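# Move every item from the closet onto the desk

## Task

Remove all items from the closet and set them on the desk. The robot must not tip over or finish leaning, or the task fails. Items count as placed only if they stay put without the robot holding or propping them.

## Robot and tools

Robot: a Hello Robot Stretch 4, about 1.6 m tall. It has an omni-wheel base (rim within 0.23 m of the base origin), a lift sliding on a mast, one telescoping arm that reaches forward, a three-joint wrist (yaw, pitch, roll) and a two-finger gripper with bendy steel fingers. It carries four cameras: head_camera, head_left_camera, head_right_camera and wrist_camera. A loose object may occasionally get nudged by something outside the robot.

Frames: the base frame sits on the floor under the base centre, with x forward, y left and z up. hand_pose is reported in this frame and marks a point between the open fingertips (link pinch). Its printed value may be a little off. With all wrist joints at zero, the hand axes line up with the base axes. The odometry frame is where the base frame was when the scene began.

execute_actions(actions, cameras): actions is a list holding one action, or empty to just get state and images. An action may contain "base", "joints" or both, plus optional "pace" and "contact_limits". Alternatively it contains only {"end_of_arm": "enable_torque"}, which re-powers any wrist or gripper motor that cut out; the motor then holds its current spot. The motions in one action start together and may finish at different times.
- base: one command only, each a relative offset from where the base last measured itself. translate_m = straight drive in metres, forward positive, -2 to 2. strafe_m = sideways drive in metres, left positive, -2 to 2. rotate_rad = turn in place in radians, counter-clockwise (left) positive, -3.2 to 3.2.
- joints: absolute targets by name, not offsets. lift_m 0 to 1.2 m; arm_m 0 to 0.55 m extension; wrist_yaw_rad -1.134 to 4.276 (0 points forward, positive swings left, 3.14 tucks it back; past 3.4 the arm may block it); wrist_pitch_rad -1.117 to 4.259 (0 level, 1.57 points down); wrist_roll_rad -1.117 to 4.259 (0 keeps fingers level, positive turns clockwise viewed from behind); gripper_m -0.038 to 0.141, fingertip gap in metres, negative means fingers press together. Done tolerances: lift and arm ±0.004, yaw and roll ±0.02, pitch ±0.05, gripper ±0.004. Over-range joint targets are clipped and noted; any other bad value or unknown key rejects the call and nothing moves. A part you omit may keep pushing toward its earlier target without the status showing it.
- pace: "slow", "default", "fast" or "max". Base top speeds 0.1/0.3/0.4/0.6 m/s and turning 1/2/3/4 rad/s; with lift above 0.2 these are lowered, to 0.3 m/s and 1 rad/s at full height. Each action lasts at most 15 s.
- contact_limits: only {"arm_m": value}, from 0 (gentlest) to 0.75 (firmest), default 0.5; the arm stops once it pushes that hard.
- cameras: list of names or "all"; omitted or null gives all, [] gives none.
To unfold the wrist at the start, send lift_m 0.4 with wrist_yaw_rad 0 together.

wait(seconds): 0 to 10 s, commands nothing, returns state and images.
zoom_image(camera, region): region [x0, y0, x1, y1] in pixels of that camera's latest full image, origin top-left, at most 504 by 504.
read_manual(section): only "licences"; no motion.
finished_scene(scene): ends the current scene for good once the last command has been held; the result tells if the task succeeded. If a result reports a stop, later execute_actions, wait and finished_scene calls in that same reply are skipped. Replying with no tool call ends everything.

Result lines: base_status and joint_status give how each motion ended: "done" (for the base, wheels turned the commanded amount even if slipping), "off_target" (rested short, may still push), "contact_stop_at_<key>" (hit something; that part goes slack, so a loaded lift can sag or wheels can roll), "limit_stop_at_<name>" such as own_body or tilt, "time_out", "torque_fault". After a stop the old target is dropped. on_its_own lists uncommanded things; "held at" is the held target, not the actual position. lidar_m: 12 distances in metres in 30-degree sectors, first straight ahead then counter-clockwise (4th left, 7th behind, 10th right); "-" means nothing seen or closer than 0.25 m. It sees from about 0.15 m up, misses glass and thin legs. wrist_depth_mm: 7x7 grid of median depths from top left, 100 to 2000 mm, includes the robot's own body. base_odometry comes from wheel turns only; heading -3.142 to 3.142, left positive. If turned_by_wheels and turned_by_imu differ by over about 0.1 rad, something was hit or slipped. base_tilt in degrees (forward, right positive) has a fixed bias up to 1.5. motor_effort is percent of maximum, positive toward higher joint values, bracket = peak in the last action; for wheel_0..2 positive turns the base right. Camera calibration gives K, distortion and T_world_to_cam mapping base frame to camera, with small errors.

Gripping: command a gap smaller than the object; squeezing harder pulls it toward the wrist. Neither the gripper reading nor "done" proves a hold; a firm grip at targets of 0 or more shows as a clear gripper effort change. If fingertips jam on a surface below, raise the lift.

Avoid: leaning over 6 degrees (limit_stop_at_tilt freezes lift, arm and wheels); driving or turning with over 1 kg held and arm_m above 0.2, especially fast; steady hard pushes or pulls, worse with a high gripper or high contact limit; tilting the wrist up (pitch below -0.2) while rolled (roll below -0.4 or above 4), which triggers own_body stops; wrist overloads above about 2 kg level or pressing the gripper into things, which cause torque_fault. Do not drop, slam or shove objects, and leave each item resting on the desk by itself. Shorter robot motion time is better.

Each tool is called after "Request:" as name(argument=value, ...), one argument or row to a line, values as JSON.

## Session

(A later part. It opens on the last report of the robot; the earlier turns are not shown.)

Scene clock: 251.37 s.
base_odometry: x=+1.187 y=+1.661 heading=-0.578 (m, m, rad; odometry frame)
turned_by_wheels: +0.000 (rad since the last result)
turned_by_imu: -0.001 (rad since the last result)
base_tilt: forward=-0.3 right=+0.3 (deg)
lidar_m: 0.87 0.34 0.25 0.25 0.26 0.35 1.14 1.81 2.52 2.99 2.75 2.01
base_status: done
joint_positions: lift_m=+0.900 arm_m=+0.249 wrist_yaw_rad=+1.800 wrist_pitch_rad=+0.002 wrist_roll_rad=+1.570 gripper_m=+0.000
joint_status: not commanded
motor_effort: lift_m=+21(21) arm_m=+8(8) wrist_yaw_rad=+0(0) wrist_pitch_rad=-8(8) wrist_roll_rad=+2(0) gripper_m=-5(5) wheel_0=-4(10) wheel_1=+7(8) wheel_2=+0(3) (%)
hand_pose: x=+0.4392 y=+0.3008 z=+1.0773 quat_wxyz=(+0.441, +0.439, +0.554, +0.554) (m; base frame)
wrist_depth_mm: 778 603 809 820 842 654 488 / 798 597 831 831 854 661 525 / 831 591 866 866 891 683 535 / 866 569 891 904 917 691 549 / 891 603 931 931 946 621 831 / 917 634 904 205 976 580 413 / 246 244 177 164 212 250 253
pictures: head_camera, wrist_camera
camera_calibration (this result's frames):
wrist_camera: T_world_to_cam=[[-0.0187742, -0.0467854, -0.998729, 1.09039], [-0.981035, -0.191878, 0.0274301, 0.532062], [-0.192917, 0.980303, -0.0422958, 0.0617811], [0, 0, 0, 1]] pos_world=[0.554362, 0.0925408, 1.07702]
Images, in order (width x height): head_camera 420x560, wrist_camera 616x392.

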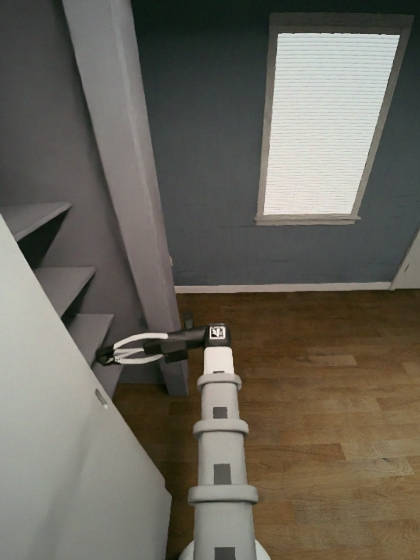

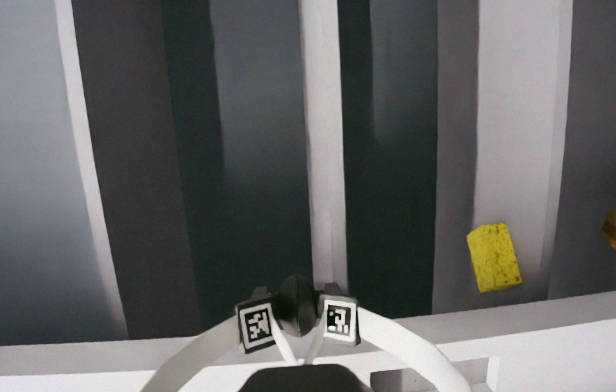

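Request:
execute_actions(
  actions=[
    {"joints":{"arm_m":0.05},"pace":"slow"},
  ],
  cameras=["wrist_camera","head_camera"],
)

Scene clock: 254.97 s.
base_odometry: x=+1.187 y=+1.661 heading=-0.579 (m, m, rad; odometry frame)
turned_by_wheels: -0.001 (rad since the last result)
turned_by_imu: -0.001 (rad since the last result)
base_tilt: forward=-0.3 right=+0.3 (deg)
lidar_m: 0.88 0.80 0.26 0.25 0.25 0.39 0.97 1.83 2.52 2.97 2.75 2.02
base_status: not commanded
joint_positions: lift_m=+0.900 arm_m=+0.052 wrist_yaw_rad=+1.792 wrist_pitch_rad=+0.003 wrist_roll_rad=+1.570 gripper_m=+0.000
joint_status: all done
on_its_own: wrist_yaw_rad is at rest, and its effort (+21) is outside its rest range (-13 to +13)
motor_effort: lift_m=+21(21) arm_m=-10(13) wrist_yaw_rad=+21(65) wrist_pitch_rad=-8(9) wrist_roll_rad=+3(2) gripper_m=-2(3) wheel_0=-4(4) wheel_1=-1(6) wheel_2=+0(0) (%)
hand_pose: x=+0.2445 y=+0.3007 z=+1.0772 quat_wxyz=(+0.443, +0.441, +0.552, +0.552) (m; base frame)
wrist_depth_mm: 778 603 809 831 854 640 500 / 820 591 842 854 878 661 525 / 842 591 878 878 891 597 535 / 854 569 904 904 931 691 820 / 904 512 854 259 250 246 248 / 227 231 231 205 256 254 254 / 234 237 183 174 218 226 220
pictures: head_camera, wrist_camera
camera_calibration (this result's frames):
wrist_camera: T_world_to_cam=[[-0.0191325, -0.0467815, -0.998722, 1.08677], [-0.982449, -0.184496, 0.0274628, 0.339154], [-0.185545, 0.981719, -0.0424306, 0.0222959], [0, 0, 0, 1]] pos_world=[0.358132, 0.0915249, 1.07701]
Images, in order (width x height): head_camera 420x560, wrist_camera 616x392.

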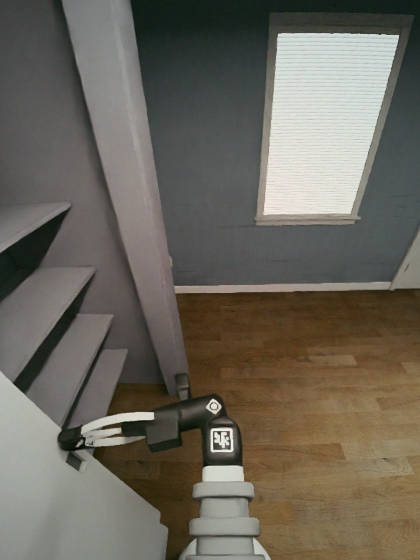

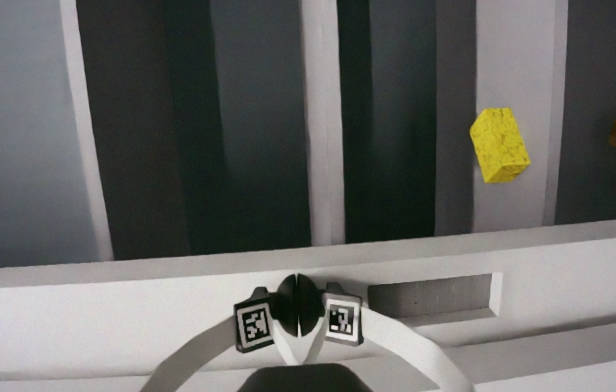

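Request:
execute_actions(
  actions=[
    {"base":{"strafe_m":-0.3}},
  ],
  cameras=[],
)

Request:
execute_actions(
  actions=[
    {"base":{"rotate_rad":1.57},"joints":{"wrist_yaw_rad":0,"wrist_roll_rad":0,"wrist_pitch_rad":0.25,"lift_m":0.7,"arm_m":0,"gripper_m":0.1}},
  ],
  cameras=["wrist_camera","head_camera"],
)

Scene clock: 258.10 s.
base_odometry: x=+1.023 y=+1.410 heading=-0.579 (m, m, rad; odometry frame)
turned_by_wheels: +0.000 (rad since the last result)
turned_by_imu: +0.000 (rad since the last result)
base_tilt: forward=-0.3 right=+0.3 (deg)
lidar_m: 1.95 0.98 0.57 0.53 0.58 0.80 1.74 1.79 2.55 2.68 2.71 2.02
base_status: done
joint_positions: lift_m=+0.900 arm_m=+0.051 wrist_yaw_rad=+1.800 wrist_pitch_rad=+0.003 wrist_roll_rad=+1.570 gripper_m=+0.000
joint_status: not commanded
motor_effort: lift_m=+20(21) arm_m=-8(10) wrist_yaw_rad=-1(21) wrist_pitch_rad=-9(9) wrist_roll_rad=+1(2) gripper_m=-5(4) wheel_0=+3(12) wheel_1=-4(13) wheel_2=+0(0) (%)
hand_pose: x=+0.2419 y=+0.3008 z=+1.0773 quat_wxyz=(+0.441, +0.439, +0.554, +0.554) (m; base frame)
wrist_depth_mm: 1060 1042 1098 1118 1098 1042 878 / 1078 1098 1118 1138 1138 1078 866 / 1118 1138 1160 1182 1182 1042 854 / 508 517 521 535 539 539 549 / 480 488 492 500 512 517 530 / 492 496 504 205 525 539 549 / 508 517 177 164 362 564 574
pictures: none
No camera images: the call's "cameras" was empty. Leave "cameras" out to get every camera's image.

Scene clock: 260.20 s.
base_odometry: x=+1.023 y=+1.410 heading=+0.990 (m, m, rad; odometry frame)
turned_by_wheels: +1.569 (rad since the last result)
turned_by_imu: +1.558 (rad since the last result)
base_tilt: forward=-0.3 right=+0.3 (deg)
lidar_m: 0.53 0.56 0.81 1.73 1.85 2.55 3.55 2.76 2.00 1.94 1.00 0.55
base_status: done
joint_positions: lift_m=+0.700 arm_m=+0.001 wrist_yaw_rad=+0.000 wrist_pitch_rad=+0.252 wrist_roll_rad=+0.000 gripper_m=+0.100
joint_status: all done
motor_effort: lift_m=+14(21) arm_m=-8(11) wrist_yaw_rad=-1(6) wrist_pitch_rad=-7(4) wrist_roll_rad=-1(4) gripper_m=-1(5) wheel_0=-4(11) wheel_1=-5(15) wheel_2=-6(13) (%)
hand_pose: x=+0.4517 y=-0.0874 z=+0.8065 quat_wxyz=(+0.992, +0.000, +0.126, +0.000) (m; base frame)
wrist_depth_mm: 287 290 293 296 298 668 917 / 297 300 303 306 310 1008 1042 / 309 312 314 317 320 1042 1042 / 320 322 327 330 334 723 768 / 334 336 340 343 345 1118 1118 / 347 347 349 357 202 878 866 / 364 359 368 151 379 768 1205
pictures: head_camera, wrist_camera
camera_calibration (this result's frames):
wrist_camera: T_world_to_cam=[[-0.0450178, -0.998787, -0.0199545, -0.0586586], [-0.214428, 0.0291701, -0.976304, 0.959894], [0.975702, -0.0396722, -0.215481, -0.0440381], [0, 0, 0, 1]] pos_world=[0.246156, -0.0883348, 0.926489]
Images, in order (width x height): head_camera 420x560, wrist_camera 616x392.

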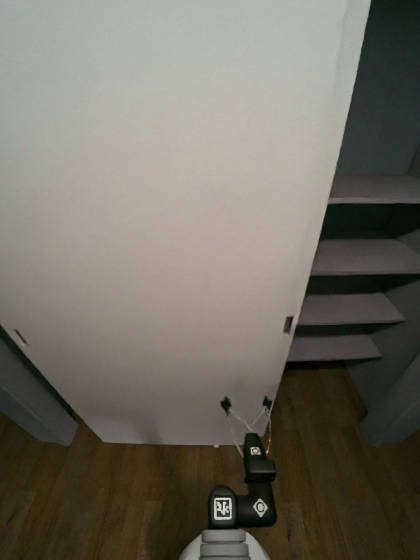

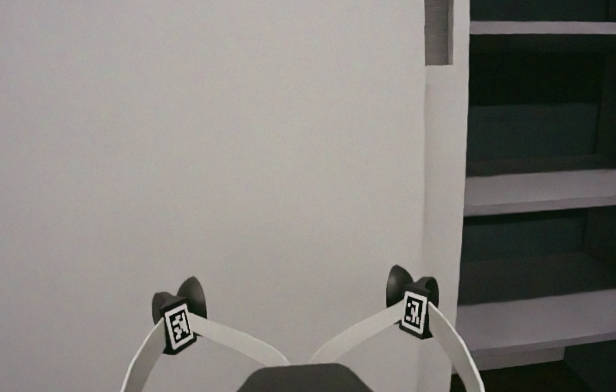

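Request:
execute_actions(
  actions=[
    {"base":{"strafe_m":-0.27},"joints":{"lift_m":0.72}},
  ],
  cameras=["wrist_camera"],
)

Scene clock: 262.90 s.
base_odometry: x=+1.249 y=+1.262 heading=+0.990 (m, m, rad; odometry frame)
turned_by_wheels: +0.000 (rad since the last result)
turned_by_imu: -0.001 (rad since the last result)
base_tilt: forward=-0.3 right=+0.3 (deg)
lidar_m: 0.54 0.55 0.78 1.98 2.14 2.98 3.54 2.37 1.74 1.67 0.78 0.83
base_status: done
joint_positions: lift_m=+0.720 arm_m=+0.001 wrist_yaw_rad=+0.000 wrist_pitch_rad=+0.252 wrist_roll_rad=+0.000 gripper_m=+0.100
joint_status: all done
motor_effort: lift_m=+20(23) arm_m=-8(8) wrist_yaw_rad=+0(2) wrist_pitch_rad=-8(8) wrist_roll_rad=-2(0) gripper_m=-2(0) wheel_0=+3(11) wheel_1=-4(13) wheel_2=+0(5) (%)
hand_pose: x=+0.4517 y=-0.0874 z=+0.8261 quat_wxyz=(+0.992, +0.000, +0.126, +0.000) (m; base frame)
wrist_depth_mm: 283 334 946 946 798 809 723 / 291 340 976 991 1008 1008 831 / 303 349 1025 1042 1042 1042 842 / 314 359 732 866 831 798 759 / 329 364 676 1098 1138 1118 854 / 342 345 820 976 202 931 820 / 357 355 415 150 788 778 798
pictures: wrist_camera
camera_calibration (this result's frames):
wrist_camera: T_world_to_cam=[[-0.0453263, -0.998773, -0.01995, -0.0582199], [-0.214443, 0.0292329, -0.976299, 0.97896], [0.975684, -0.0399739, -0.215505, -0.0398024], [0, 0, 0, 1]] pos_world=[0.246127, -0.0883574, 0.946018]
Images, in order (width x height): wrist_camera 616x392.

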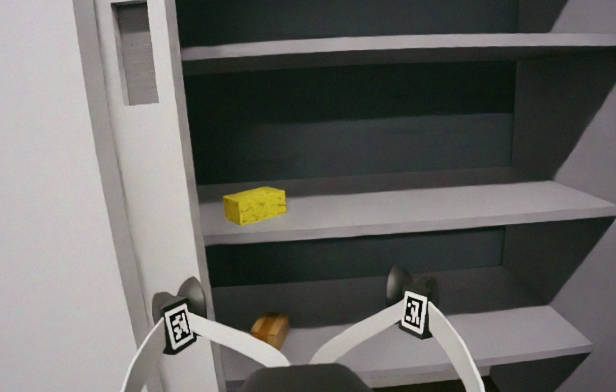

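Request:
execute_actions(
  actions=[
    {"base":{"strafe_m":0.065},"joints":{"lift_m":0.685,"gripper_m":0.02,"arm_m":0.1}},
  ],
  cameras=[],
)

Request:
execute_actions(
  actions=[
    {"joints":{"arm_m":0.3}},
  ],
  cameras=[],
)

Request:
execute_actions(
  actions=[
    {"joints":{"gripper_m":0.13}},
  ],
  cameras=["wrist_camera"],
)

Scene clock: 265.77 s.
base_odometry: x=+1.195 y=+1.297 heading=+0.990 (m, m, rad; odometry frame)
turned_by_wheels: +0.000 (rad since the last result)
turned_by_imu: +0.000 (rad since the last result)
base_tilt: forward=-0.3 right=+0.3 (deg)
lidar_m: 0.52 0.56 0.76 1.94 2.05 2.85 3.54 2.45 1.79 1.73 0.80 0.86
base_status: done
joint_positions: lift_m=+0.685 arm_m=+0.099 wrist_yaw_rad=+0.000 wrist_pitch_rad=+0.252 wrist_roll_rad=+0.000 gripper_m=+0.020
joint_status: all done
motor_effort: lift_m=+14(21) arm_m=+8(5) wrist_yaw_rad=-2(1) wrist_pitch_rad=-8(8) wrist_roll_rad=-1(1) gripper_m=-5(7) wheel_0=-3(11) wheel_1=+4(16) wheel_2=+0(1) (%)
hand_pose: x=+0.5489 y=-0.0874 z=+0.7915 quat_wxyz=(+0.992, +0.000, +0.126, +0.000) (m; base frame)
wrist_depth_mm: 195 233 253 640 691 723 820 / 203 229 252 891 917 917 904 / 210 224 262 931 946 946 917 / 218 223 270 640 707 661 640 / 227 232 281 991 1008 1025 960 / 237 241 287 214 842 866 831 / 248 247 190 156 676 691 683
pictures: none
No camera images: the call's "cameras" was empty. Leave "cameras" out to get every camera's image.

Scene clock: 267.40 s.
base_odometry: x=+1.194 y=+1.297 heading=+0.989 (m, m, rad; odometry frame)
turned_by_wheels: -0.001 (rad since the last result)
turned_by_imu: +0.036 (rad since the last result)
base_tilt: forward=-0.3 right=+0.3 (deg)
lidar_m: 0.54 0.58 0.84 1.92 2.08 2.95 3.50 2.36 1.78 1.75 0.83 0.87
base_status: not commanded
joint_positions: lift_m=+0.685 arm_m=+0.163 wrist_yaw_rad=-0.008 wrist_pitch_rad=+0.252 wrist_roll_rad=+0.000 gripper_m=+0.020
joint_status: arm_m contact_stop (moved +0.064 of +0.201)
on_its_own: arm_m is slack since a contact_stop (your +0.300 is given up); wrist_yaw_rad is at rest, and its effort (+21) is outside its rest range (-13 to +13)
motor_effort: lift_m=+15(15) arm_m=+0(24) wrist_yaw_rad=+21(27) wrist_pitch_rad=-8(54) wrist_roll_rad=+3(5) gripper_m=+0(4) wheel_0=+2(5) wheel_1=+1(6) wheel_2=-9(10) (%)
hand_pose: x=+0.6123 y=-0.0896 z=+0.7914 quat_wxyz=(+0.992, +0.000, +0.126, -0.004) (m; base frame)
wrist_depth_mm: 144 157 191 585 683 715 809 / 149 156 196 831 842 842 842 / 154 157 204 866 866 878 866 / 160 164 211 564 699 668 647 / 167 169 220 512 544 960 960 / 175 176 225 205 842 866 831 / 183 182 181 158 676 699 683
pictures: none
No camera images: the call's "cameras" was empty. Leave "cameras" out to get every camera's image.

not run: a stop came earlier in this reply.

Request:
execute_actions(
  actions=[
    {"base":{"strafe_m":-0.05},"joints":{"arm_m":0.1,"gripper_m":0}},
  ],
  cameras=[],
)

Request:
execute_actions(
  actions=[
    {"joints":{"arm_m":0.3}},
  ],
  cameras=[],
)

Request:
execute_actions(
  actions=[
    {"joints":{"gripper_m":0.12,"wrist_yaw_rad":0.2}},
  ],
  cameras=["wrist_camera","head_camera"],
)

Scene clock: 269.20 s.
base_odometry: x=+1.236 y=+1.270 heading=+0.989 (m, m, rad; odometry frame)
turned_by_wheels: +0.000 (rad since the last result)
turned_by_imu: -0.001 (rad since the last result)
base_tilt: forward=-0.3 right=+0.3 (deg)
lidar_m: 0.52 0.57 0.84 1.97 2.11 3.02 3.53 2.32 1.74 1.70 0.80 0.88
base_status: done
joint_positions: lift_m=+0.685 arm_m=+0.101 wrist_yaw_rad=+0.000 wrist_pitch_rad=+0.252 wrist_roll_rad=+0.000 gripper_m=+0.000
joint_status: all done
motor_effort: lift_m=+15(15) arm_m=-8(7) wrist_yaw_rad=-1(22) wrist_pitch_rad=-7(8) wrist_roll_rad=+2(3) gripper_m=-5(2) wheel_0=+3(9) wheel_1=-4(16) wheel_2=-4(8) (%)
hand_pose: x=+0.5517 y=-0.0875 z=+0.7915 quat_wxyz=(+0.992, +0.000, +0.126, +0.000) (m; base frame)
wrist_depth_mm: 197 242 484 634 691 715 809 / 204 246 878 891 904 904 878 / 212 254 283 931 931 946 917 / 221 264 274 634 699 668 647 / 230 257 283 1008 1008 1008 960 / 241 250 289 204 891 866 842 / 251 252 178 164 430 699 683
pictures: none
No camera images: the call's "cameras" was empty. Leave "cameras" out to get every camera's image.

Scene clock: 270.90 s.
base_odometry: x=+1.236 y=+1.270 heading=+0.989 (m, m, rad; odometry frame)
turned_by_wheels: +0.000 (rad since the last result)
turned_by_imu: +0.000 (rad since the last result)
base_tilt: forward=-0.3 right=+0.3 (deg)
lidar_m: 0.53 0.57 0.84 1.97 2.11 3.02 3.51 2.28 1.74 1.67 0.79 0.87
base_status: not commanded
joint_positions: lift_m=+0.685 arm_m=+0.299 wrist_yaw_rad=+0.000 wrist_pitch_rad=+0.252 wrist_roll_rad=+0.000 gripper_m=+0.000
joint_status: all done
motor_effort: lift_m=+15(15) arm_m=+8(6) wrist_yaw_rad=-1(1) wrist_pitch_rad=-8(8) wrist_roll_rad=+1(2) gripper_m=-3(4) wheel_0=+3(3) wheel_1=-4(4) wheel_2=-4(4) (%)
hand_pose: x=+0.7489 y=-0.0874 z=+0.7915 quat_wxyz=(+0.992, +0.000, +0.126, +0.000) (m; base frame)
wrist_depth_mm: - 521 585 647 661 668 668 / - 707 707 707 707 715 715 / - 741 741 732 732 732 741 / - 750 750 723 691 661 640 / - 496 459 427 462 445 433 / - 375 377 204 373 788 778 / - 120 178 164 430 707 683
pictures: none
No camera images: the call's "cameras" was empty. Leave "cameras" out to get every camera's image.

Scene clock: 272.97 s.
base_odometry: x=+1.236 y=+1.270 heading=+0.988 (m, m, rad; odometry frame)
turned_by_wheels: -0.001 (rad since the last result)
turned_by_imu: -0.017 (rad since the last result)
base_tilt: forward=-0.3 right=+0.4 (deg)
lidar_m: 0.53 0.56 0.81 1.99 2.13 2.97 3.52 2.33 1.74 1.70 0.79 0.86
base_status: not commanded
joint_positions: lift_m=+0.685 arm_m=+0.299 wrist_yaw_rad=+0.195 wrist_pitch_rad=+0.253 wrist_roll_rad=+0.000 gripper_m=+0.120
joint_status: all done
on_its_own: wrist_yaw_rad is at rest, and its effort (+14) is outside its rest range (-13 to +13)
motor_effort: lift_m=+15(15) arm_m=+6(8) wrist_yaw_rad=+14(58) wrist_pitch_rad=-9(12) wrist_roll_rad=+2(0) gripper_m=-1(9) wheel_0=-7(15) wheel_1=-4(4) wheel_2=-8(14) (%)
hand_pose: x=+0.7607 y=-0.0317 z=+0.7913 quat_wxyz=(+0.987, -0.012, +0.125, +0.096) (m; base frame)
wrist_depth_mm: 445 521 591 634 647 627 609 / 778 759 732 707 676 647 627 / - 788 750 732 707 676 654 / - 798 759 723 691 661 640 / - 500 492 418 418 442 427 / - 397 370 370 205 336 338 / - 181 732 153 707 683 676
pictures: head_camera, wrist_camera
camera_calibration (this result's frames):
wrist_camera: T_world_to_cam=[[0.148922, -0.988661, -0.0192926, -0.13725], [-0.216542, -0.0135687, -0.976179, 1.00984], [0.964848, 0.149553, -0.216107, -0.331863], [0, 0, 0, 1]] pos_world=[0.559308, -0.0723605, 0.911415]
Images, in order (width x height): head_camera 420x560, wrist_camera 616x392.

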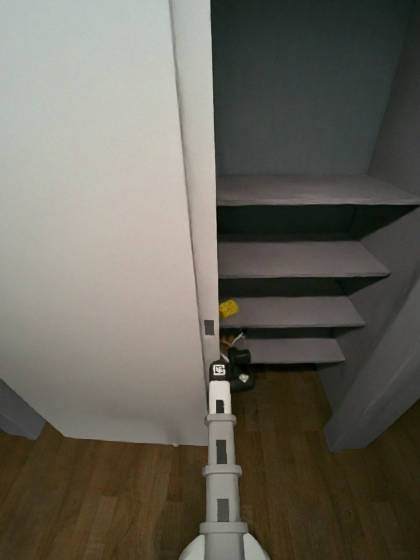

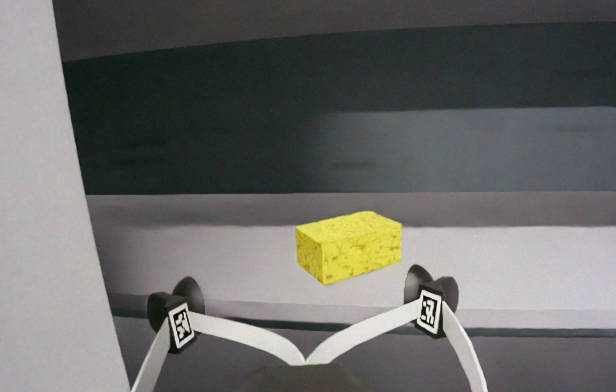

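Request:
execute_actions(
  actions=[
    {"base":{"strafe_m":-0.07},"joints":{"wrist_yaw_rad":0.1,"gripper_m":0.06},"pace":"slow"},
  ],
  cameras=[],
)

Request:
execute_actions(
  actions=[
    {"joints":{"arm_m":0.38,"wrist_yaw_rad":0.4,"gripper_m":0.11},"pace":"slow"},
  ],
  cameras=["wrist_camera","head_camera"],
)

Scene clock: 277.17 s.
base_odometry: x=+1.294 y=+1.231 heading=+0.988 (m, m, rad; odometry frame)
turned_by_wheels: +0.000 (rad since the last result)
turned_by_imu: -0.001 (rad since the last result)
base_tilt: forward=-0.3 right=+0.4 (deg)
lidar_m: 0.55 0.57 0.81 2.05 2.18 3.08 3.52 2.27 1.67 1.61 0.73 0.76
base_status: done
joint_positions: lift_m=+0.685 arm_m=+0.299 wrist_yaw_rad=+0.100 wrist_pitch_rad=+0.253 wrist_roll_rad=+0.000 gripper_m=+0.060
joint_status: all done
motor_effort: lift_m=+15(15) arm_m=+6(6) wrist_yaw_rad=-1(15) wrist_pitch_rad=-9(9) wrist_roll_rad=+1(2) gripper_m=-3(3) wheel_0=+4(7) wheel_1=-7(6) wheel_2=+0(6) (%)
hand_pose: x=+0.7565 y=-0.0590 z=+0.7914 quat_wxyz=(+0.991, -0.006, +0.126, +0.050) (m; base frame)
wrist_depth_mm: 462 521 585 640 654 654 640 / 732 723 707 699 691 676 668 / 768 750 741 723 715 699 683 / 778 768 759 732 699 661 640 / 517 504 421 439 459 439 427 / 415 389 213 370 197 364 362 / 759 741 707 151 707 691 683
pictures: none
No camera images: the call's "cameras" was empty. Leave "cameras" out to get every camera's image.

Scene clock: 279.47 s.
base_odometry: x=+1.294 y=+1.231 heading=+0.988 (m, m, rad; odometry frame)
turned_by_wheels: +0.000 (rad since the last result)
turned_by_imu: +0.000 (rad since the last result)
base_tilt: forward=-0.2 right=+0.2 (deg)
lidar_m: 0.57 0.56 0.80 2.04 2.19 3.07 3.52 2.24 1.68 1.62 0.74 0.78
base_status: not commanded
joint_positions: lift_m=+0.685 arm_m=+0.379 wrist_yaw_rad=+0.400 wrist_pitch_rad=+0.253 wrist_roll_rad=+0.000 gripper_m=+0.110
joint_status: all done
motor_effort: lift_m=+15(15) arm_m=+8(11) wrist_yaw_rad=-2(3) wrist_pitch_rad=-9(9) wrist_roll_rad=+0(1) gripper_m=-1(1) wheel_0=+4(4) wheel_1=-7(8) wheel_2=+0(0) (%)
hand_pose: x=+0.8408 y=+0.0282 z=+0.7914 quat_wxyz=(+0.972, -0.025, +0.123, +0.197) (m; base frame)
wrist_depth_mm: 462 517 585 609 569 530 496 / 866 788 699 640 591 549 512 / 917 831 741 668 615 569 535 / 854 809 741 683 627 580 544 / 521 504 488 473 353 442 427 / 415 366 342 322 203 325 322 / 759 707 320 150 273 260 260
pictures: head_camera, wrist_camera
camera_calibration (this result's frames):
wrist_camera: T_world_to_cam=[[0.347286, -0.937561, -0.0193007, -0.2581], [-0.209065, -0.0573442, -0.976219, 1.02301], [0.914158, 0.343062, -0.215926, -0.381041], [0, 0, 0, 1]] pos_world=[0.651843, -0.0525996, 0.911428]
Images, in order (width x height): head_camera 420x560, wrist_camera 616x392.

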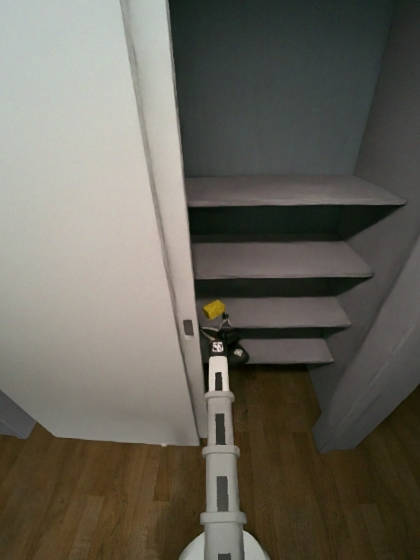

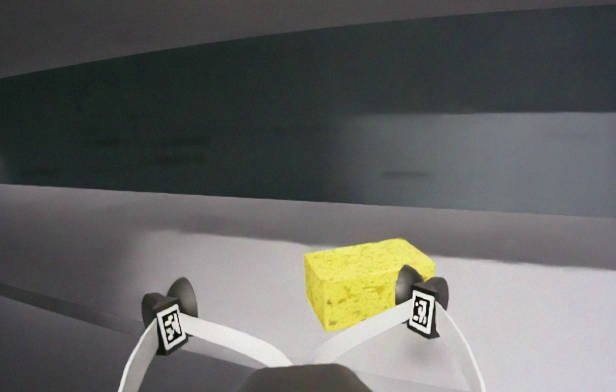

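Request:
execute_actions(
  actions=[
    {"joints":{"wrist_yaw_rad":0.2,"gripper_m":0.13},"pace":"slow"},
  ],
  cameras=[],
)

Request:
execute_actions(
  actions=[
    {"joints":{"arm_m":0.43},"pace":"slow"},
  ],
  cameras=["wrist_camera"],
)

Scene clock: 281.40 s.
base_odometry: x=+1.294 y=+1.231 heading=+0.988 (m, m, rad; odometry frame)
turned_by_wheels: +0.000 (rad since the last result)
turned_by_imu: +0.000 (rad since the last result)
base_tilt: forward=-0.2 right=+0.2 (deg)
lidar_m: 0.54 0.55 0.82 2.04 2.19 3.09 3.54 2.26 1.65 1.62 0.73 0.76
base_status: not commanded
joint_positions: lift_m=+0.685 arm_m=+0.379 wrist_yaw_rad=+0.200 wrist_pitch_rad=+0.253 wrist_roll_rad=+0.000 gripper_m=+0.130
joint_status: all done
motor_effort: lift_m=+15(15) arm_m=+8(8) wrist_yaw_rad=-1(5) wrist_pitch_rad=-9(8) wrist_roll_rad=+1(1) gripper_m=+0(0) wheel_0=+4(4) wheel_1=-7(7) wheel_2=+0(0) (%)
hand_pose: x=+0.8406 y=-0.0301 z=+0.7914 quat_wxyz=(+0.987, -0.013, +0.125, +0.099) (m; base frame)
wrist_depth_mm: 466 521 585 597 574 554 539 / 699 676 654 621 597 569 559 / 732 715 676 647 621 597 574 / 759 732 691 661 634 615 591 / 517 504 488 366 459 439 427 / 368 329 330 334 307 314 322 / 715 309 293 149 273 263 263
pictures: none
No camera images: the call's "cameras" was empty. Leave "cameras" out to get every camera's image.

Scene clock: 283.10 s.
base_odometry: x=+1.294 y=+1.231 heading=+0.988 (m, m, rad; odometry frame)
turned_by_wheels: +0.000 (rad since the last result)
turned_by_imu: +0.000 (rad since the last result)
base_tilt: forward=-0.2 right=+0.4 (deg)
lidar_m: 0.54 0.56 0.83 2.06 2.20 3.10 3.54 2.25 1.68 1.60 0.72 0.78
base_status: not commanded
joint_positions: lift_m=+0.685 arm_m=+0.429 wrist_yaw_rad=+0.200 wrist_pitch_rad=+0.253 wrist_roll_rad=+0.000 gripper_m=+0.130
joint_status: all done
motor_effort: lift_m=+15(15) arm_m=+8(2) wrist_yaw_rad=+0(2) wrist_pitch_rad=-9(8) wrist_roll_rad=+3(2) gripper_m=+0(1) wheel_0=+4(5) wheel_1=-7(7) wheel_2=+0(0) (%)
hand_pose: x=+0.8906 y=-0.0301 z=+0.7914 quat_wxyz=(+0.987, -0.013, +0.125, +0.099) (m; base frame)
wrist_depth_mm: 462 521 564 549 530 512 496 / 647 621 597 574 549 525 512 / 683 654 621 597 574 549 530 / 707 661 647 621 591 569 549 / 521 504 492 477 459 442 427 / 366 327 286 303 307 312 322 / 291 272 274 149 273 263 262
pictures: wrist_camera
camera_calibration (this result's frames):
wrist_camera: T_world_to_cam=[[0.154329, -0.987831, -0.0193007, -0.159795], [-0.216287, -0.0147168, -0.976219, 1.0378], [0.964055, 0.154834, -0.215926, -0.456658], [0, 0, 0, 1]] pos_world=[0.689367, -0.0718717, 0.911428]
Images, in order (width x height): wrist_camera 616x392.

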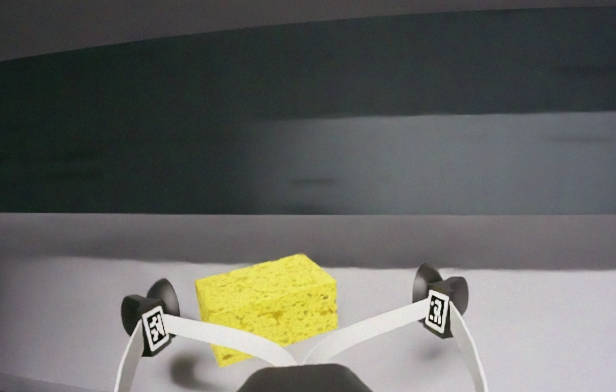

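Request:
execute_actions(
  actions=[
    {"joints":{"gripper_m":0.03,"wrist_yaw_rad":0.26},"pace":"slow"},
  ],
  cameras=["wrist_camera"],
)

Request:
execute_actions(
  actions=[
    {"joints":{"lift_m":0.72},"pace":"slow"},
  ],
  cameras=[],
)

Request:
execute_actions(
  actions=[
    {"joints":{"arm_m":0.3,"wrist_yaw_rad":0.0},"base":{"strafe_m":-0.04},"pace":"slow"},
  ],
  cameras=["wrist_camera","head_camera"],
)

Scene clock: 287.87 s.
base_odometry: x=+1.294 y=+1.231 heading=+0.988 (m, m, rad; odometry frame)
turned_by_wheels: +0.000 (rad since the last result)
turned_by_imu: -0.001 (rad since the last result)
base_tilt: forward=-0.3 right=+0.3 (deg)
lidar_m: 0.55 0.56 0.82 2.04 2.18 3.07 3.52 2.25 1.66 1.62 0.75 0.78
base_status: not commanded
joint_positions: lift_m=+0.685 arm_m=+0.429 wrist_yaw_rad=+0.260 wrist_pitch_rad=+0.253 wrist_roll_rad=+0.000 gripper_m=+0.030
joint_status: all done
motor_effort: lift_m=+15(15) arm_m=+8(8) wrist_yaw_rad=+0(2) wrist_pitch_rad=-10(9) wrist_roll_rad=+2(2) gripper_m=-2(2) wheel_0=+5(5) wheel_1=-7(7) wheel_2=+0(0) (%)
hand_pose: x=+0.8919 y=-0.0128 z=+0.7914 quat_wxyz=(+0.984, -0.016, +0.125, +0.128) (m; base frame)
wrist_depth_mm: 466 517 574 554 525 504 480 / 683 647 615 574 544 517 496 / 715 676 640 603 569 539 517 / 750 707 661 621 585 554 535 / 521 504 488 473 459 442 430 / 368 366 211 283 320 332 322 / 291 283 271 160 263 264 263
pictures: wrist_camera
camera_calibration (this result's frames):
wrist_camera: T_world_to_cam=[[0.212899, -0.976883, -0.0193006, -0.194908], [-0.215026, -0.0275747, -0.976219, 1.03704], [0.95312, 0.211986, -0.215926, -0.450116], [0, 0, 0, 1]] pos_world=[0.693502, -0.0663879, 0.911428]
Images, in order (width x height): wrist_camera 616x392.

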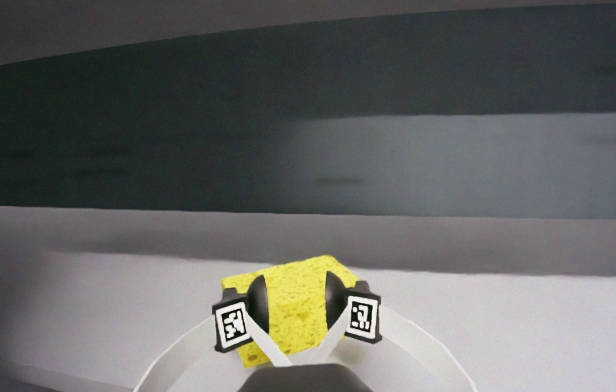

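Scene clock: 289.00 s.
base_odometry: x=+1.294 y=+1.231 heading=+0.988 (m, m, rad; odometry frame)
turned_by_wheels: +0.000 (rad since the last result)
turned_by_imu: +0.000 (rad since the last result)
base_tilt: forward=-0.3 right=+0.3 (deg)
lidar_m: 0.56 0.57 0.82 2.05 2.17 3.09 3.51 2.28 1.65 1.63 0.72 0.77
base_status: not commanded
joint_positions: lift_m=+0.720 arm_m=+0.429 wrist_yaw_rad=+0.260 wrist_pitch_rad=+0.253 wrist_roll_rad=+0.000 gripper_m=+0.030
joint_status: all done
motor_effort: lift_m=+21(23) arm_m=+8(8) wrist_yaw_rad=-1(1) wrist_pitch_rad=-9(9) wrist_roll_rad=+3(1) gripper_m=-2(4) wheel_0=+5(5) wheel_1=-7(7) wheel_2=+0(0) (%)
hand_pose: x=+0.8919 y=-0.0127 z=+0.8258 quat_wxyz=(+0.984, -0.016, +0.125, +0.128) (m; base frame)
wrist_depth_mm: 296 334 375 415 449 455 449 / 676 647 609 574 554 521 496 / 723 676 634 603 564 539 517 / 750 699 661 627 591 564 535 / 603 597 574 559 539 521 508 / 433 430 211 319 379 392 379 / 343 336 277 159 309 312 312
pictures: none
No camera images: the call's "cameras" was empty. Leave "cameras" out to get every camera's image.

Scene clock: 291.57 s.
base_odometry: x=+1.328 y=+1.209 heading=+0.987 (m, m, rad; odometry frame)
turned_by_wheels: +0.000 (rad since the last result)
turned_by_imu: -0.001 (rad since the last result)
base_tilt: forward=-0.2 right=+0.2 (deg)
lidar_m: 0.58 0.58 0.82 2.08 2.23 3.16 3.53 2.24 1.65 1.59 0.69 0.70
base_status: done
joint_positions: lift_m=+0.720 arm_m=+0.301 wrist_yaw_rad=+0.000 wrist_pitch_rad=+0.253 wrist_roll_rad=+0.000 gripper_m=+0.030
joint_status: all done
motor_effort: lift_m=+22(22) arm_m=-8(5) wrist_yaw_rad=-2(4) wrist_pitch_rad=-9(9) wrist_roll_rad=+0(1) gripper_m=-3(4) wheel_0=+4(8) wheel_1=-7(8) wheel_2=+0(0) (%)
hand_pose: x=+0.7517 y=-0.0874 z=+0.8258 quat_wxyz=(+0.992, +0.000, +0.126, +0.000) (m; base frame)
wrist_depth_mm: 298 332 375 413 445 469 477 / 683 691 699 699 699 707 707 / 715 723 723 723 732 732 732 / 741 750 750 750 750 750 699 / 609 597 574 559 544 525 508 / 433 410 211 397 382 394 392 / 564 370 373 159 732 741 732
pictures: head_camera, wrist_camera
camera_calibration (this result's frames):
wrist_camera: T_world_to_cam=[[-0.0450804, -0.998797, -0.0193006, -0.0453242], [-0.214897, 0.0285636, -0.976219, 1.04327], [0.975596, -0.0398607, -0.215926, -0.332133], [0, 0, 0, 1]] pos_world=[0.54618, -0.0883083, 0.945871]
Images, in order (width x height): head_camera 420x560, wrist_camera 616x392.

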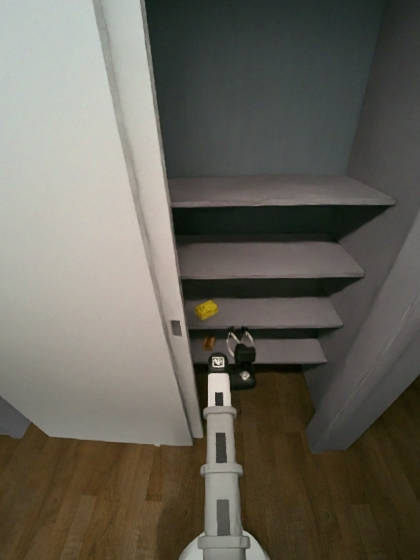

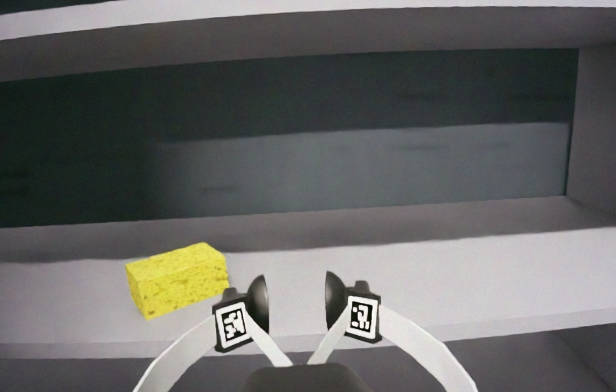

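Request:
execute_actions(
  actions=[
    {"joints":{"gripper_m":0.13,"wrist_yaw_rad":0.4,"arm_m":0.33},"pace":"slow"},
  ],
  cameras=[],
)

Request:
execute_actions(
  actions=[
    {"joints":{"lift_m":0.665,"arm_m":0.4},"pace":"slow"},
  ],
  cameras=["wrist_camera"],
)

Scene clock: 296.67 s.
base_odometry: x=+1.328 y=+1.209 heading=+0.987 (m, m, rad; odometry frame)
turned_by_wheels: +0.000 (rad since the last result)
turned_by_imu: -0.001 (rad since the last result)
base_tilt: forward=-0.3 right=+0.3 (deg)
lidar_m: 0.60 0.57 0.82 2.10 2.24 3.13 3.52 2.25 1.61 1.59 0.73 0.70
base_status: not commanded
joint_positions: lift_m=+0.720 arm_m=+0.329 wrist_yaw_rad=+0.400 wrist_pitch_rad=+0.253 wrist_roll_rad=+0.000 gripper_m=+0.130
joint_status: all done
motor_effort: lift_m=+22(22) arm_m=+8(6) wrist_yaw_rad=-1(3) wrist_pitch_rad=-9(8) wrist_roll_rad=+1(1) gripper_m=+0(4) wheel_0=+4(5) wheel_1=-8(8) wheel_2=+0(0) (%)
hand_pose: x=+0.7908 y=+0.0282 z=+0.8258 quat_wxyz=(+0.972, -0.025, +0.123, +0.197) (m; base frame)
wrist_depth_mm: 377 338 373 415 449 466 477 / 866 820 759 699 640 591 554 / 991 891 798 723 668 615 574 / 991 891 820 741 691 634 591 / 609 591 574 559 535 525 508 / 917 430 424 384 364 370 379 / 809 759 759 149 325 310 315
pictures: none
No camera images: the call's "cameras" was empty. Leave "cameras" out to get every camera's image.

Scene clock: 298.63 s.
base_odometry: x=+1.328 y=+1.209 heading=+0.987 (m, m, rad; odometry frame)
turned_by_wheels: +0.000 (rad since the last result)
turned_by_imu: +0.000 (rad since the last result)
base_tilt: forward=-0.2 right=+0.3 (deg)
lidar_m: 0.58 0.57 0.80 2.09 2.22 3.12 3.52 2.21 1.63 1.58 0.71 0.72
base_status: not commanded
joint_positions: lift_m=+0.665 arm_m=+0.399 wrist_yaw_rad=+0.400 wrist_pitch_rad=+0.253 wrist_roll_rad=+0.000 gripper_m=+0.130
joint_status: all done
motor_effort: lift_m=+14(22) arm_m=+8(8) wrist_yaw_rad=+0(0) wrist_pitch_rad=-8(9) wrist_roll_rad=+0(2) gripper_m=+0(1) wheel_0=+4(5) wheel_1=-7(8) wheel_2=+0(0) (%)
hand_pose: x=+0.8608 y=+0.0282 z=+0.7714 quat_wxyz=(+0.972, -0.025, +0.123, +0.197) (m; base frame)
wrist_depth_mm: 559 621 640 597 554 508 480 / 842 759 683 627 574 530 496 / 891 798 715 647 597 554 512 / 759 723 683 647 591 554 517 / 459 455 436 312 382 394 382 / 373 319 322 301 276 279 289 / 732 676 291 149 245 235 234
pictures: wrist_camera
camera_calibration (this result's frames):
wrist_camera: T_world_to_cam=[[0.347285, -0.937561, -0.0193006, -0.265429], [-0.209065, -0.0573442, -0.976219, 1.00773], [0.914158, 0.343062, -0.215926, -0.403627], [0, 0, 0, 1]] pos_world=[0.671839, -0.0525997, 0.891485]
Images, in order (width x height): wrist_camera 616x392.

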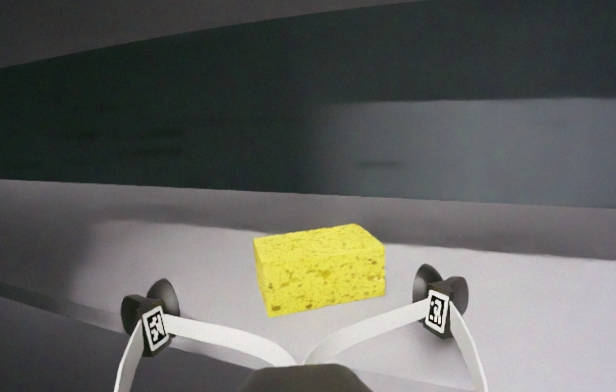

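Request:
execute_actions(
  actions=[
    {"joints":{"arm_m":0.475},"pace":"slow"},
  ],
  cameras=["wrist_camera"],
)

Request:
execute_actions(
  actions=[
    {"joints":{"gripper_m":0.02},"pace":"slow"},
  ],
  cameras=[],
)

Request:
execute_actions(
  actions=[
    {"joints":{"lift_m":0.71},"pace":"slow"},
  ],
  cameras=["wrist_camera"],
)

Scene clock: 301.20 s.
base_odometry: x=+1.328 y=+1.209 heading=+0.987 (m, m, rad; odometry frame)
turned_by_wheels: +0.000 (rad since the last result)
turned_by_imu: +0.000 (rad since the last result)
base_tilt: forward=-0.2 right=+0.3 (deg)
lidar_m: 0.57 0.56 0.81 2.08 2.23 3.15 3.54 2.24 1.65 1.58 0.71 0.72
base_status: not commanded
joint_positions: lift_m=+0.665 arm_m=+0.474 wrist_yaw_rad=+0.400 wrist_pitch_rad=+0.253 wrist_roll_rad=+0.000 gripper_m=+0.130
joint_status: all done
motor_effort: lift_m=+14(14) arm_m=+8(11) wrist_yaw_rad=+0(0) wrist_pitch_rad=-9(9) wrist_roll_rad=+0(1) gripper_m=+0(0) wheel_0=+4(4) wheel_1=-7(8) wheel_2=+0(0) (%)
hand_pose: x=+0.9358 y=+0.0282 z=+0.7714 quat_wxyz=(+0.972, -0.025, +0.123, +0.197) (m; base frame)
wrist_depth_mm: 559 609 569 525 484 449 421 / 741 668 603 544 504 462 436 / 778 699 634 569 525 480 449 / 768 699 621 580 535 496 466 / 462 449 439 427 410 397 384 / 329 294 248 244 246 281 290 / 260 244 236 149 244 235 235
pictures: wrist_camera
camera_calibration (this result's frames):
wrist_camera: T_world_to_cam=[[0.3473, -0.937555, -0.0193008, -0.291487], [-0.209064, -0.0573474, -0.976219, 1.02341], [0.914152, 0.343076, -0.215926, -0.472191], [0, 0, 0, 1]] pos_world=[0.746846, -0.0525981, 0.891485]
Images, in order (width x height): wrist_camera 616x392.

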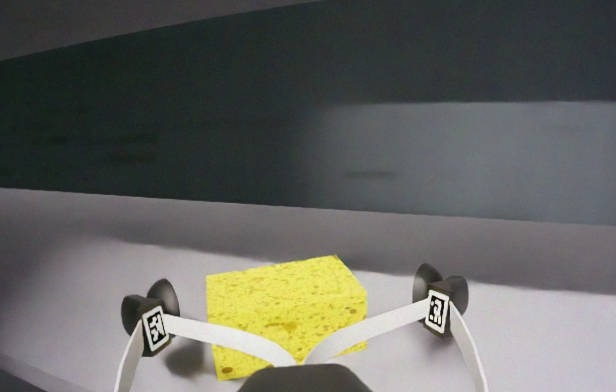

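Scene clock: 305.67 s.
base_odometry: x=+1.328 y=+1.209 heading=+0.987 (m, m, rad; odometry frame)
turned_by_wheels: +0.000 (rad since the last result)
turned_by_imu: -0.001 (rad since the last result)
base_tilt: forward=-0.3 right=+0.3 (deg)
lidar_m: 0.60 0.56 0.80 2.09 2.24 3.12 3.52 2.21 1.63 1.59 0.71 0.69
base_status: not commanded
joint_positions: lift_m=+0.665 arm_m=+0.474 wrist_yaw_rad=+0.400 wrist_pitch_rad=+0.253 wrist_roll_rad=+0.000 gripper_m=+0.020
joint_status: all done
motor_effort: lift_m=+14(14) arm_m=+8(8) wrist_yaw_rad=+0(0) wrist_pitch_rad=-9(9) wrist_roll_rad=+1(2) gripper_m=-3(6) wheel_0=+4(4) wheel_1=-8(8) wheel_2=+0(0) (%)
hand_pose: x=+0.9358 y=+0.0282 z=+0.7714 quat_wxyz=(+0.972, -0.025, +0.123, +0.197) (m; base frame)
wrist_depth_mm: 559 615 574 525 484 449 421 / 741 661 597 544 504 466 433 / 788 699 627 574 525 480 449 / 768 707 634 585 535 496 469 / 462 452 439 427 407 394 382 / 330 325 268 215 279 296 289 / 262 255 191 155 232 236 235
pictures: none
No camera images: the call's "cameras" was empty. Leave "cameras" out to get every camera's image.

Scene clock: 306.90 s.
base_odometry: x=+1.328 y=+1.209 heading=+0.987 (m, m, rad; odometry frame)
turned_by_wheels: +0.000 (rad since the last result)
turned_by_imu: +0.000 (rad since the last result)
base_tilt: forward=-0.3 right=+0.4 (deg)
lidar_m: 0.58 0.55 0.77 2.08 2.21 3.11 3.53 2.21 1.63 1.58 0.71 0.70
base_status: not commanded
joint_positions: lift_m=+0.710 arm_m=+0.474 wrist_yaw_rad=+0.400 wrist_pitch_rad=+0.253 wrist_roll_rad=+0.000 gripper_m=+0.020
joint_status: all done
motor_effort: lift_m=+21(24) arm_m=+8(8) wrist_yaw_rad=+0(1) wrist_pitch_rad=-9(9) wrist_roll_rad=+1(1) gripper_m=-4(4) wheel_0=+4(4) wheel_1=-7(7) wheel_2=+0(0) (%)
hand_pose: x=+0.9358 y=+0.0282 z=+0.8158 quat_wxyz=(+0.972, -0.025, +0.123, +0.197) (m; base frame)
wrist_depth_mm: 343 387 436 480 477 442 418 / 723 661 603 544 504 462 436 / 778 699 627 569 521 480 449 / 809 741 654 591 549 496 469 / 580 569 549 535 517 496 473 / 415 410 366 213 362 373 362 / 329 320 190 156 279 298 300
pictures: wrist_camera
camera_calibration (this result's frames):
wrist_camera: T_world_to_cam=[[0.347301, -0.937555, -0.0193008, -0.290631], [-0.209064, -0.0573474, -0.976219, 1.06674], [0.914152, 0.343077, -0.215926, -0.462607], [0, 0, 0, 1]] pos_world=[0.746848, -0.052598, 0.935876]
Images, in order (width x height): wrist_camera 616x392.

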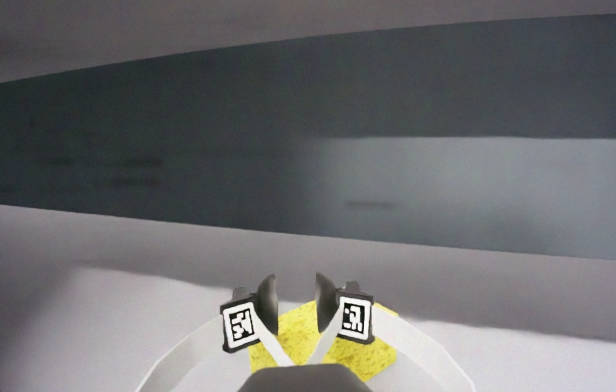

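Request:
execute_actions(
  actions=[
    {"joints":{"gripper_m":0.13,"arm_m":0.40},"pace":"slow"},
  ],
  cameras=[],
)

Request:
execute_actions(
  actions=[
    {"joints":{"lift_m":0.645},"pace":"slow"},
  ],
  cameras=["wrist_camera"],
)

Request:
execute_actions(
  actions=[
    {"joints":{"arm_m":0.45},"pace":"slow"},
  ],
  cameras=["wrist_camera"],
)

Scene clock: 312.20 s.
base_odometry: x=+1.328 y=+1.209 heading=+0.987 (m, m, rad; odometry frame)
turned_by_wheels: +0.000 (rad since the last result)
turned_by_imu: -0.001 (rad since the last result)
base_tilt: forward=-0.3 right=+0.3 (deg)
lidar_m: 0.59 0.55 0.83 2.09 2.22 3.14 3.53 2.22 1.64 1.59 0.71 0.70
base_status: not commanded
joint_positions: lift_m=+0.710 arm_m=+0.401 wrist_yaw_rad=+0.400 wrist_pitch_rad=+0.253 wrist_roll_rad=+0.000 gripper_m=+0.130
joint_status: all done
motor_effort: lift_m=+22(22) arm_m=-8(11) wrist_yaw_rad=+0(1) wrist_pitch_rad=-8(9) wrist_roll_rad=+0(0) gripper_m=+0(4) wheel_0=+4(4) wheel_1=-7(8) wheel_2=+0(0) (%)
hand_pose: x=+0.8637 y=+0.0282 z=+0.8158 quat_wxyz=(+0.972, -0.025, +0.123, +0.197) (m; base frame)
wrist_depth_mm: 342 387 436 480 508 492 473 / 820 750 683 621 574 525 492 / 891 798 707 640 597 549 512 / 904 809 732 676 615 569 530 / 574 569 554 535 521 496 484 / 415 370 404 343 325 353 362 / 750 320 317 149 309 296 300
pictures: none
No camera images: the call's "cameras" was empty. Leave "cameras" out to get every camera's image.

Scene clock: 313.63 s.
base_odometry: x=+1.328 y=+1.209 heading=+0.987 (m, m, rad; odometry frame)
turned_by_wheels: +0.000 (rad since the last result)
turned_by_imu: +0.000 (rad since the last result)
base_tilt: forward=-0.3 right=+0.3 (deg)
lidar_m: 0.58 0.55 0.82 2.08 2.23 3.12 3.54 2.23 1.62 1.57 0.72 0.70
base_status: not commanded
joint_positions: lift_m=+0.645 arm_m=+0.401 wrist_yaw_rad=+0.400 wrist_pitch_rad=+0.253 wrist_roll_rad=+0.000 gripper_m=+0.130
joint_status: all done
motor_effort: lift_m=+14(22) arm_m=-8(8) wrist_yaw_rad=-2(1) wrist_pitch_rad=-9(9) wrist_roll_rad=+1(1) gripper_m=+0(0) wheel_0=+4(4) wheel_1=-7(8) wheel_2=+0(0) (%)
hand_pose: x=+0.8637 y=+0.0282 z=+0.7514 quat_wxyz=(+0.972, -0.025, +0.123, +0.197) (m; base frame)
wrist_depth_mm: 654 699 654 603 554 512 480 / 842 750 683 627 574 530 496 / 891 788 707 647 597 549 508 / 676 640 603 574 544 521 504 / 407 399 387 309 334 349 340 / 788 304 283 278 243 248 255 / 699 647 676 149 228 211 210
pictures: wrist_camera
camera_calibration (this result's frames):
wrist_camera: T_world_to_cam=[[0.34736, -0.937533, -0.0193008, -0.266862], [-0.209061, -0.0573606, -0.976219, 0.988809], [0.914131, 0.343134, -0.215926, -0.410573], [0, 0, 0, 1]] pos_world=[0.674736, -0.0525916, 0.87149]
Images, in order (width x height): wrist_camera 616x392.

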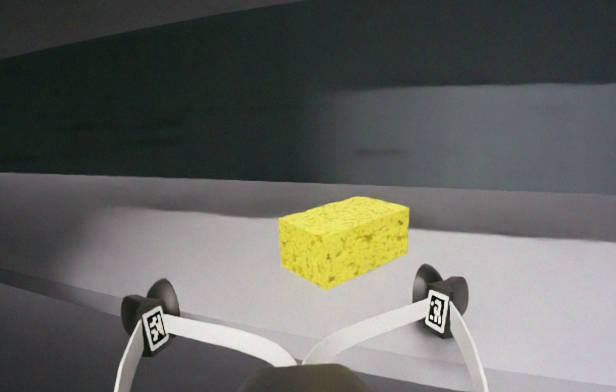

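Scene clock: 315.33 s.
base_odometry: x=+1.328 y=+1.209 heading=+0.987 (m, m, rad; odometry frame)
turned_by_wheels: +0.000 (rad since the last result)
turned_by_imu: +0.000 (rad since the last result)
base_tilt: forward=-0.3 right=+0.3 (deg)
lidar_m: 0.58 0.56 0.82 2.09 2.23 3.15 3.52 2.23 1.64 1.57 0.70 0.72
base_status: not commanded
joint_positions: lift_m=+0.645 arm_m=+0.449 wrist_yaw_rad=+0.400 wrist_pitch_rad=+0.253 wrist_roll_rad=+0.000 gripper_m=+0.130
joint_status: all done
motor_effort: lift_m=+14(14) arm_m=+8(8) wrist_yaw_rad=-1(1) wrist_pitch_rad=-9(9) wrist_roll_rad=+0(1) gripper_m=-1(0) wheel_0=+5(4) wheel_1=-8(8) wheel_2=+0(0) (%)
hand_pose: x=+0.9108 y=+0.0282 z=+0.7514 quat_wxyz=(+0.972, -0.025, +0.123, +0.197) (m; base frame)
wrist_depth_mm: 647 654 603 554 508 469 439 / 768 691 627 574 530 484 459 / 820 723 654 597 544 500 469 / 668 634 603 569 544 500 477 / 407 399 387 273 298 349 338 / 291 259 283 264 243 248 254 / 683 236 223 149 216 208 209
pictures: wrist_camera
camera_calibration (this result's frames):
wrist_camera: T_world_to_cam=[[0.34736, -0.937533, -0.0193006, -0.283226], [-0.209061, -0.0573608, -0.976219, 0.998658], [0.914131, 0.343134, -0.215926, -0.453637], [0, 0, 0, 1]] pos_world=[0.721845, -0.0525916, 0.87149]
Images, in order (width x height): wrist_camera 616x392.

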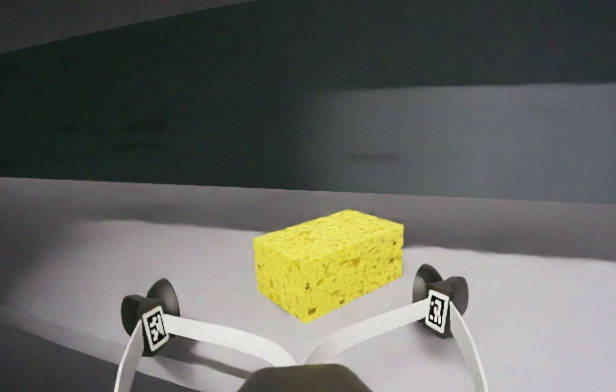

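Request:
execute_actions(
  actions=[
    {"joints":{"arm_m":0.5,"wrist_yaw_rad":0.33},"pace":"slow"},
  ],
  cameras=["wrist_camera"],
)

Request:
execute_actions(
  actions=[
    {"joints":{"gripper_m":0.02},"pace":"slow"},
  ],
  cameras=[],
)

Request:
execute_actions(
  actions=[
    {"joints":{"lift_m":0.69},"pace":"slow"},
  ],
  cameras=["wrist_camera"],
)

Scene clock: 317.67 s.
base_odometry: x=+1.328 y=+1.209 heading=+0.987 (m, m, rad; odometry frame)
turned_by_wheels: +0.000 (rad since the last result)
turned_by_imu: +0.000 (rad since the last result)
base_tilt: forward=-0.4 right=+0.3 (deg)
lidar_m: 0.58 0.57 0.80 2.09 2.21 3.13 3.53 2.24 1.65 1.58 0.70 0.72
base_status: not commanded
joint_positions: lift_m=+0.645 arm_m=+0.499 wrist_yaw_rad=+0.330 wrist_pitch_rad=+0.253 wrist_roll_rad=+0.000 gripper_m=+0.130
joint_status: all done
motor_effort: lift_m=+14(14) arm_m=+8(5) wrist_yaw_rad=-1(2) wrist_pitch_rad=-9(9) wrist_roll_rad=+1(1) gripper_m=+0(0) wheel_0=+4(4) wheel_1=-7(7) wheel_2=+0(0) (%)
hand_pose: x=+0.9620 y=+0.0079 z=+0.7514 quat_wxyz=(+0.979, -0.021, +0.124, +0.163) (m; base frame)
wrist_depth_mm: 609 569 530 496 462 433 410 / 640 603 549 512 477 449 424 / 676 621 574 535 500 462 439 / 676 634 580 539 504 477 449 / 404 399 387 263 362 349 338 / 290 258 218 240 244 247 256 / 230 215 214 149 216 207 210
pictures: wrist_camera
camera_calibration (this result's frames):
wrist_camera: T_world_to_cam=[[0.281113, -0.959481, -0.0193009, -0.256245], [-0.21255, -0.0426363, -0.97622, 1.01145], [0.935841, 0.27853, -0.215923, -0.51388], [0, 0, 0, 1]] pos_world=[0.767927, -0.0596063, 0.87149]
Images, in order (width x height): wrist_camera 616x392.

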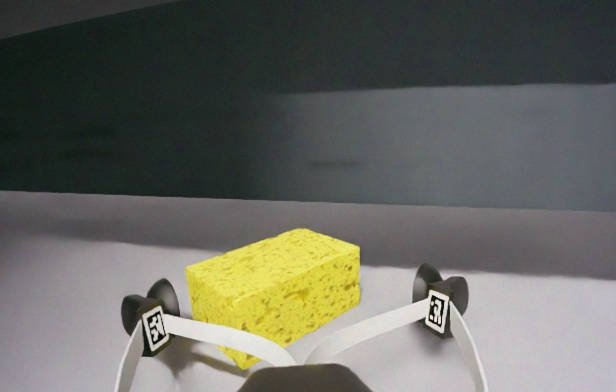

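Scene clock: 322.13 s.
base_odometry: x=+1.328 y=+1.209 heading=+0.987 (m, m, rad; odometry frame)
turned_by_wheels: +0.000 (rad since the last result)
turned_by_imu: -0.001 (rad since the last result)
base_tilt: forward=-0.3 right=+0.3 (deg)
lidar_m: 0.59 0.57 0.79 2.10 2.22 3.14 3.56 2.21 1.64 1.57 0.69 0.71
base_status: not commanded
joint_positions: lift_m=+0.645 arm_m=+0.499 wrist_yaw_rad=+0.330 wrist_pitch_rad=+0.253 wrist_roll_rad=+0.000 gripper_m=+0.020
joint_status: all done
motor_effort: lift_m=+14(14) arm_m=+8(8) wrist_yaw_rad=-1(1) wrist_pitch_rad=-9(9) wrist_roll_rad=+2(2) gripper_m=-4(4) wheel_0=+4(4) wheel_1=-7(7) wheel_2=+0(0) (%)
hand_pose: x=+0.9620 y=+0.0079 z=+0.7514 quat_wxyz=(+0.979, -0.021, +0.124, +0.163) (m; base frame)
wrist_depth_mm: 609 569 530 496 466 433 413 / 647 591 544 512 477 445 424 / 676 627 574 530 500 466 439 / 668 627 574 539 504 477 452 / 407 399 387 263 320 349 338 / 290 287 256 214 254 262 255 / 229 224 191 155 205 209 209
pictures: none
No camera images: the call's "cameras" was empty. Leave "cameras" out to get every camera's image.

Scene clock: 323.37 s.
base_odometry: x=+1.328 y=+1.209 heading=+0.987 (m, m, rad; odometry frame)
turned_by_wheels: +0.000 (rad since the last result)
turned_by_imu: +0.000 (rad since the last result)
base_tilt: forward=-0.3 right=+0.3 (deg)
lidar_m: 0.59 0.56 0.82 2.08 2.24 3.13 3.54 2.22 1.64 1.58 0.70 0.68
base_status: not commanded
joint_positions: lift_m=+0.690 arm_m=+0.499 wrist_yaw_rad=+0.330 wrist_pitch_rad=+0.253 wrist_roll_rad=+0.000 gripper_m=+0.020
joint_status: all done
motor_effort: lift_m=+21(24) arm_m=+8(8) wrist_yaw_rad=-1(0) wrist_pitch_rad=-8(9) wrist_roll_rad=+2(1) gripper_m=-4(4) wheel_0=+4(4) wheel_1=-7(7) wheel_2=+0(0) (%)
hand_pose: x=+0.9620 y=+0.0079 z=+0.7958 quat_wxyz=(+0.979, -0.021, +0.124, +0.163) (m; base frame)
wrist_depth_mm: 442 496 521 492 462 433 413 / 640 591 549 512 477 449 427 / 676 627 574 530 496 466 439 / 707 654 609 554 517 480 455 / 530 512 500 488 469 452 436 / 377 375 334 214 303 338 330 / 298 290 190 156 266 271 268
pictures: wrist_camera
camera_calibration (this result's frames):
wrist_camera: T_world_to_cam=[[0.281113, -0.959481, -0.019301, -0.255389], [-0.21255, -0.0426362, -0.97622, 1.05478], [0.935841, 0.27853, -0.215923, -0.504298], [0, 0, 0, 1]] pos_world=[0.767929, -0.0596063, 0.915877]
Images, in order (width x height): wrist_camera 616x392.

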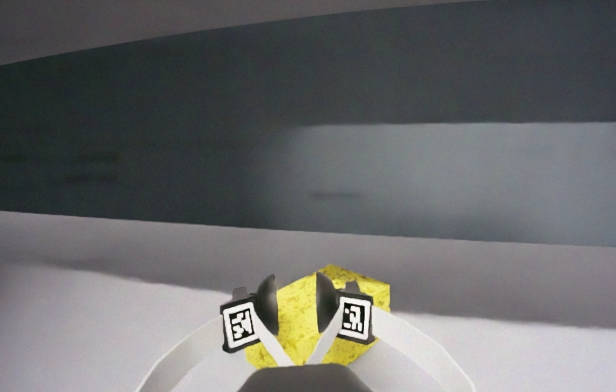

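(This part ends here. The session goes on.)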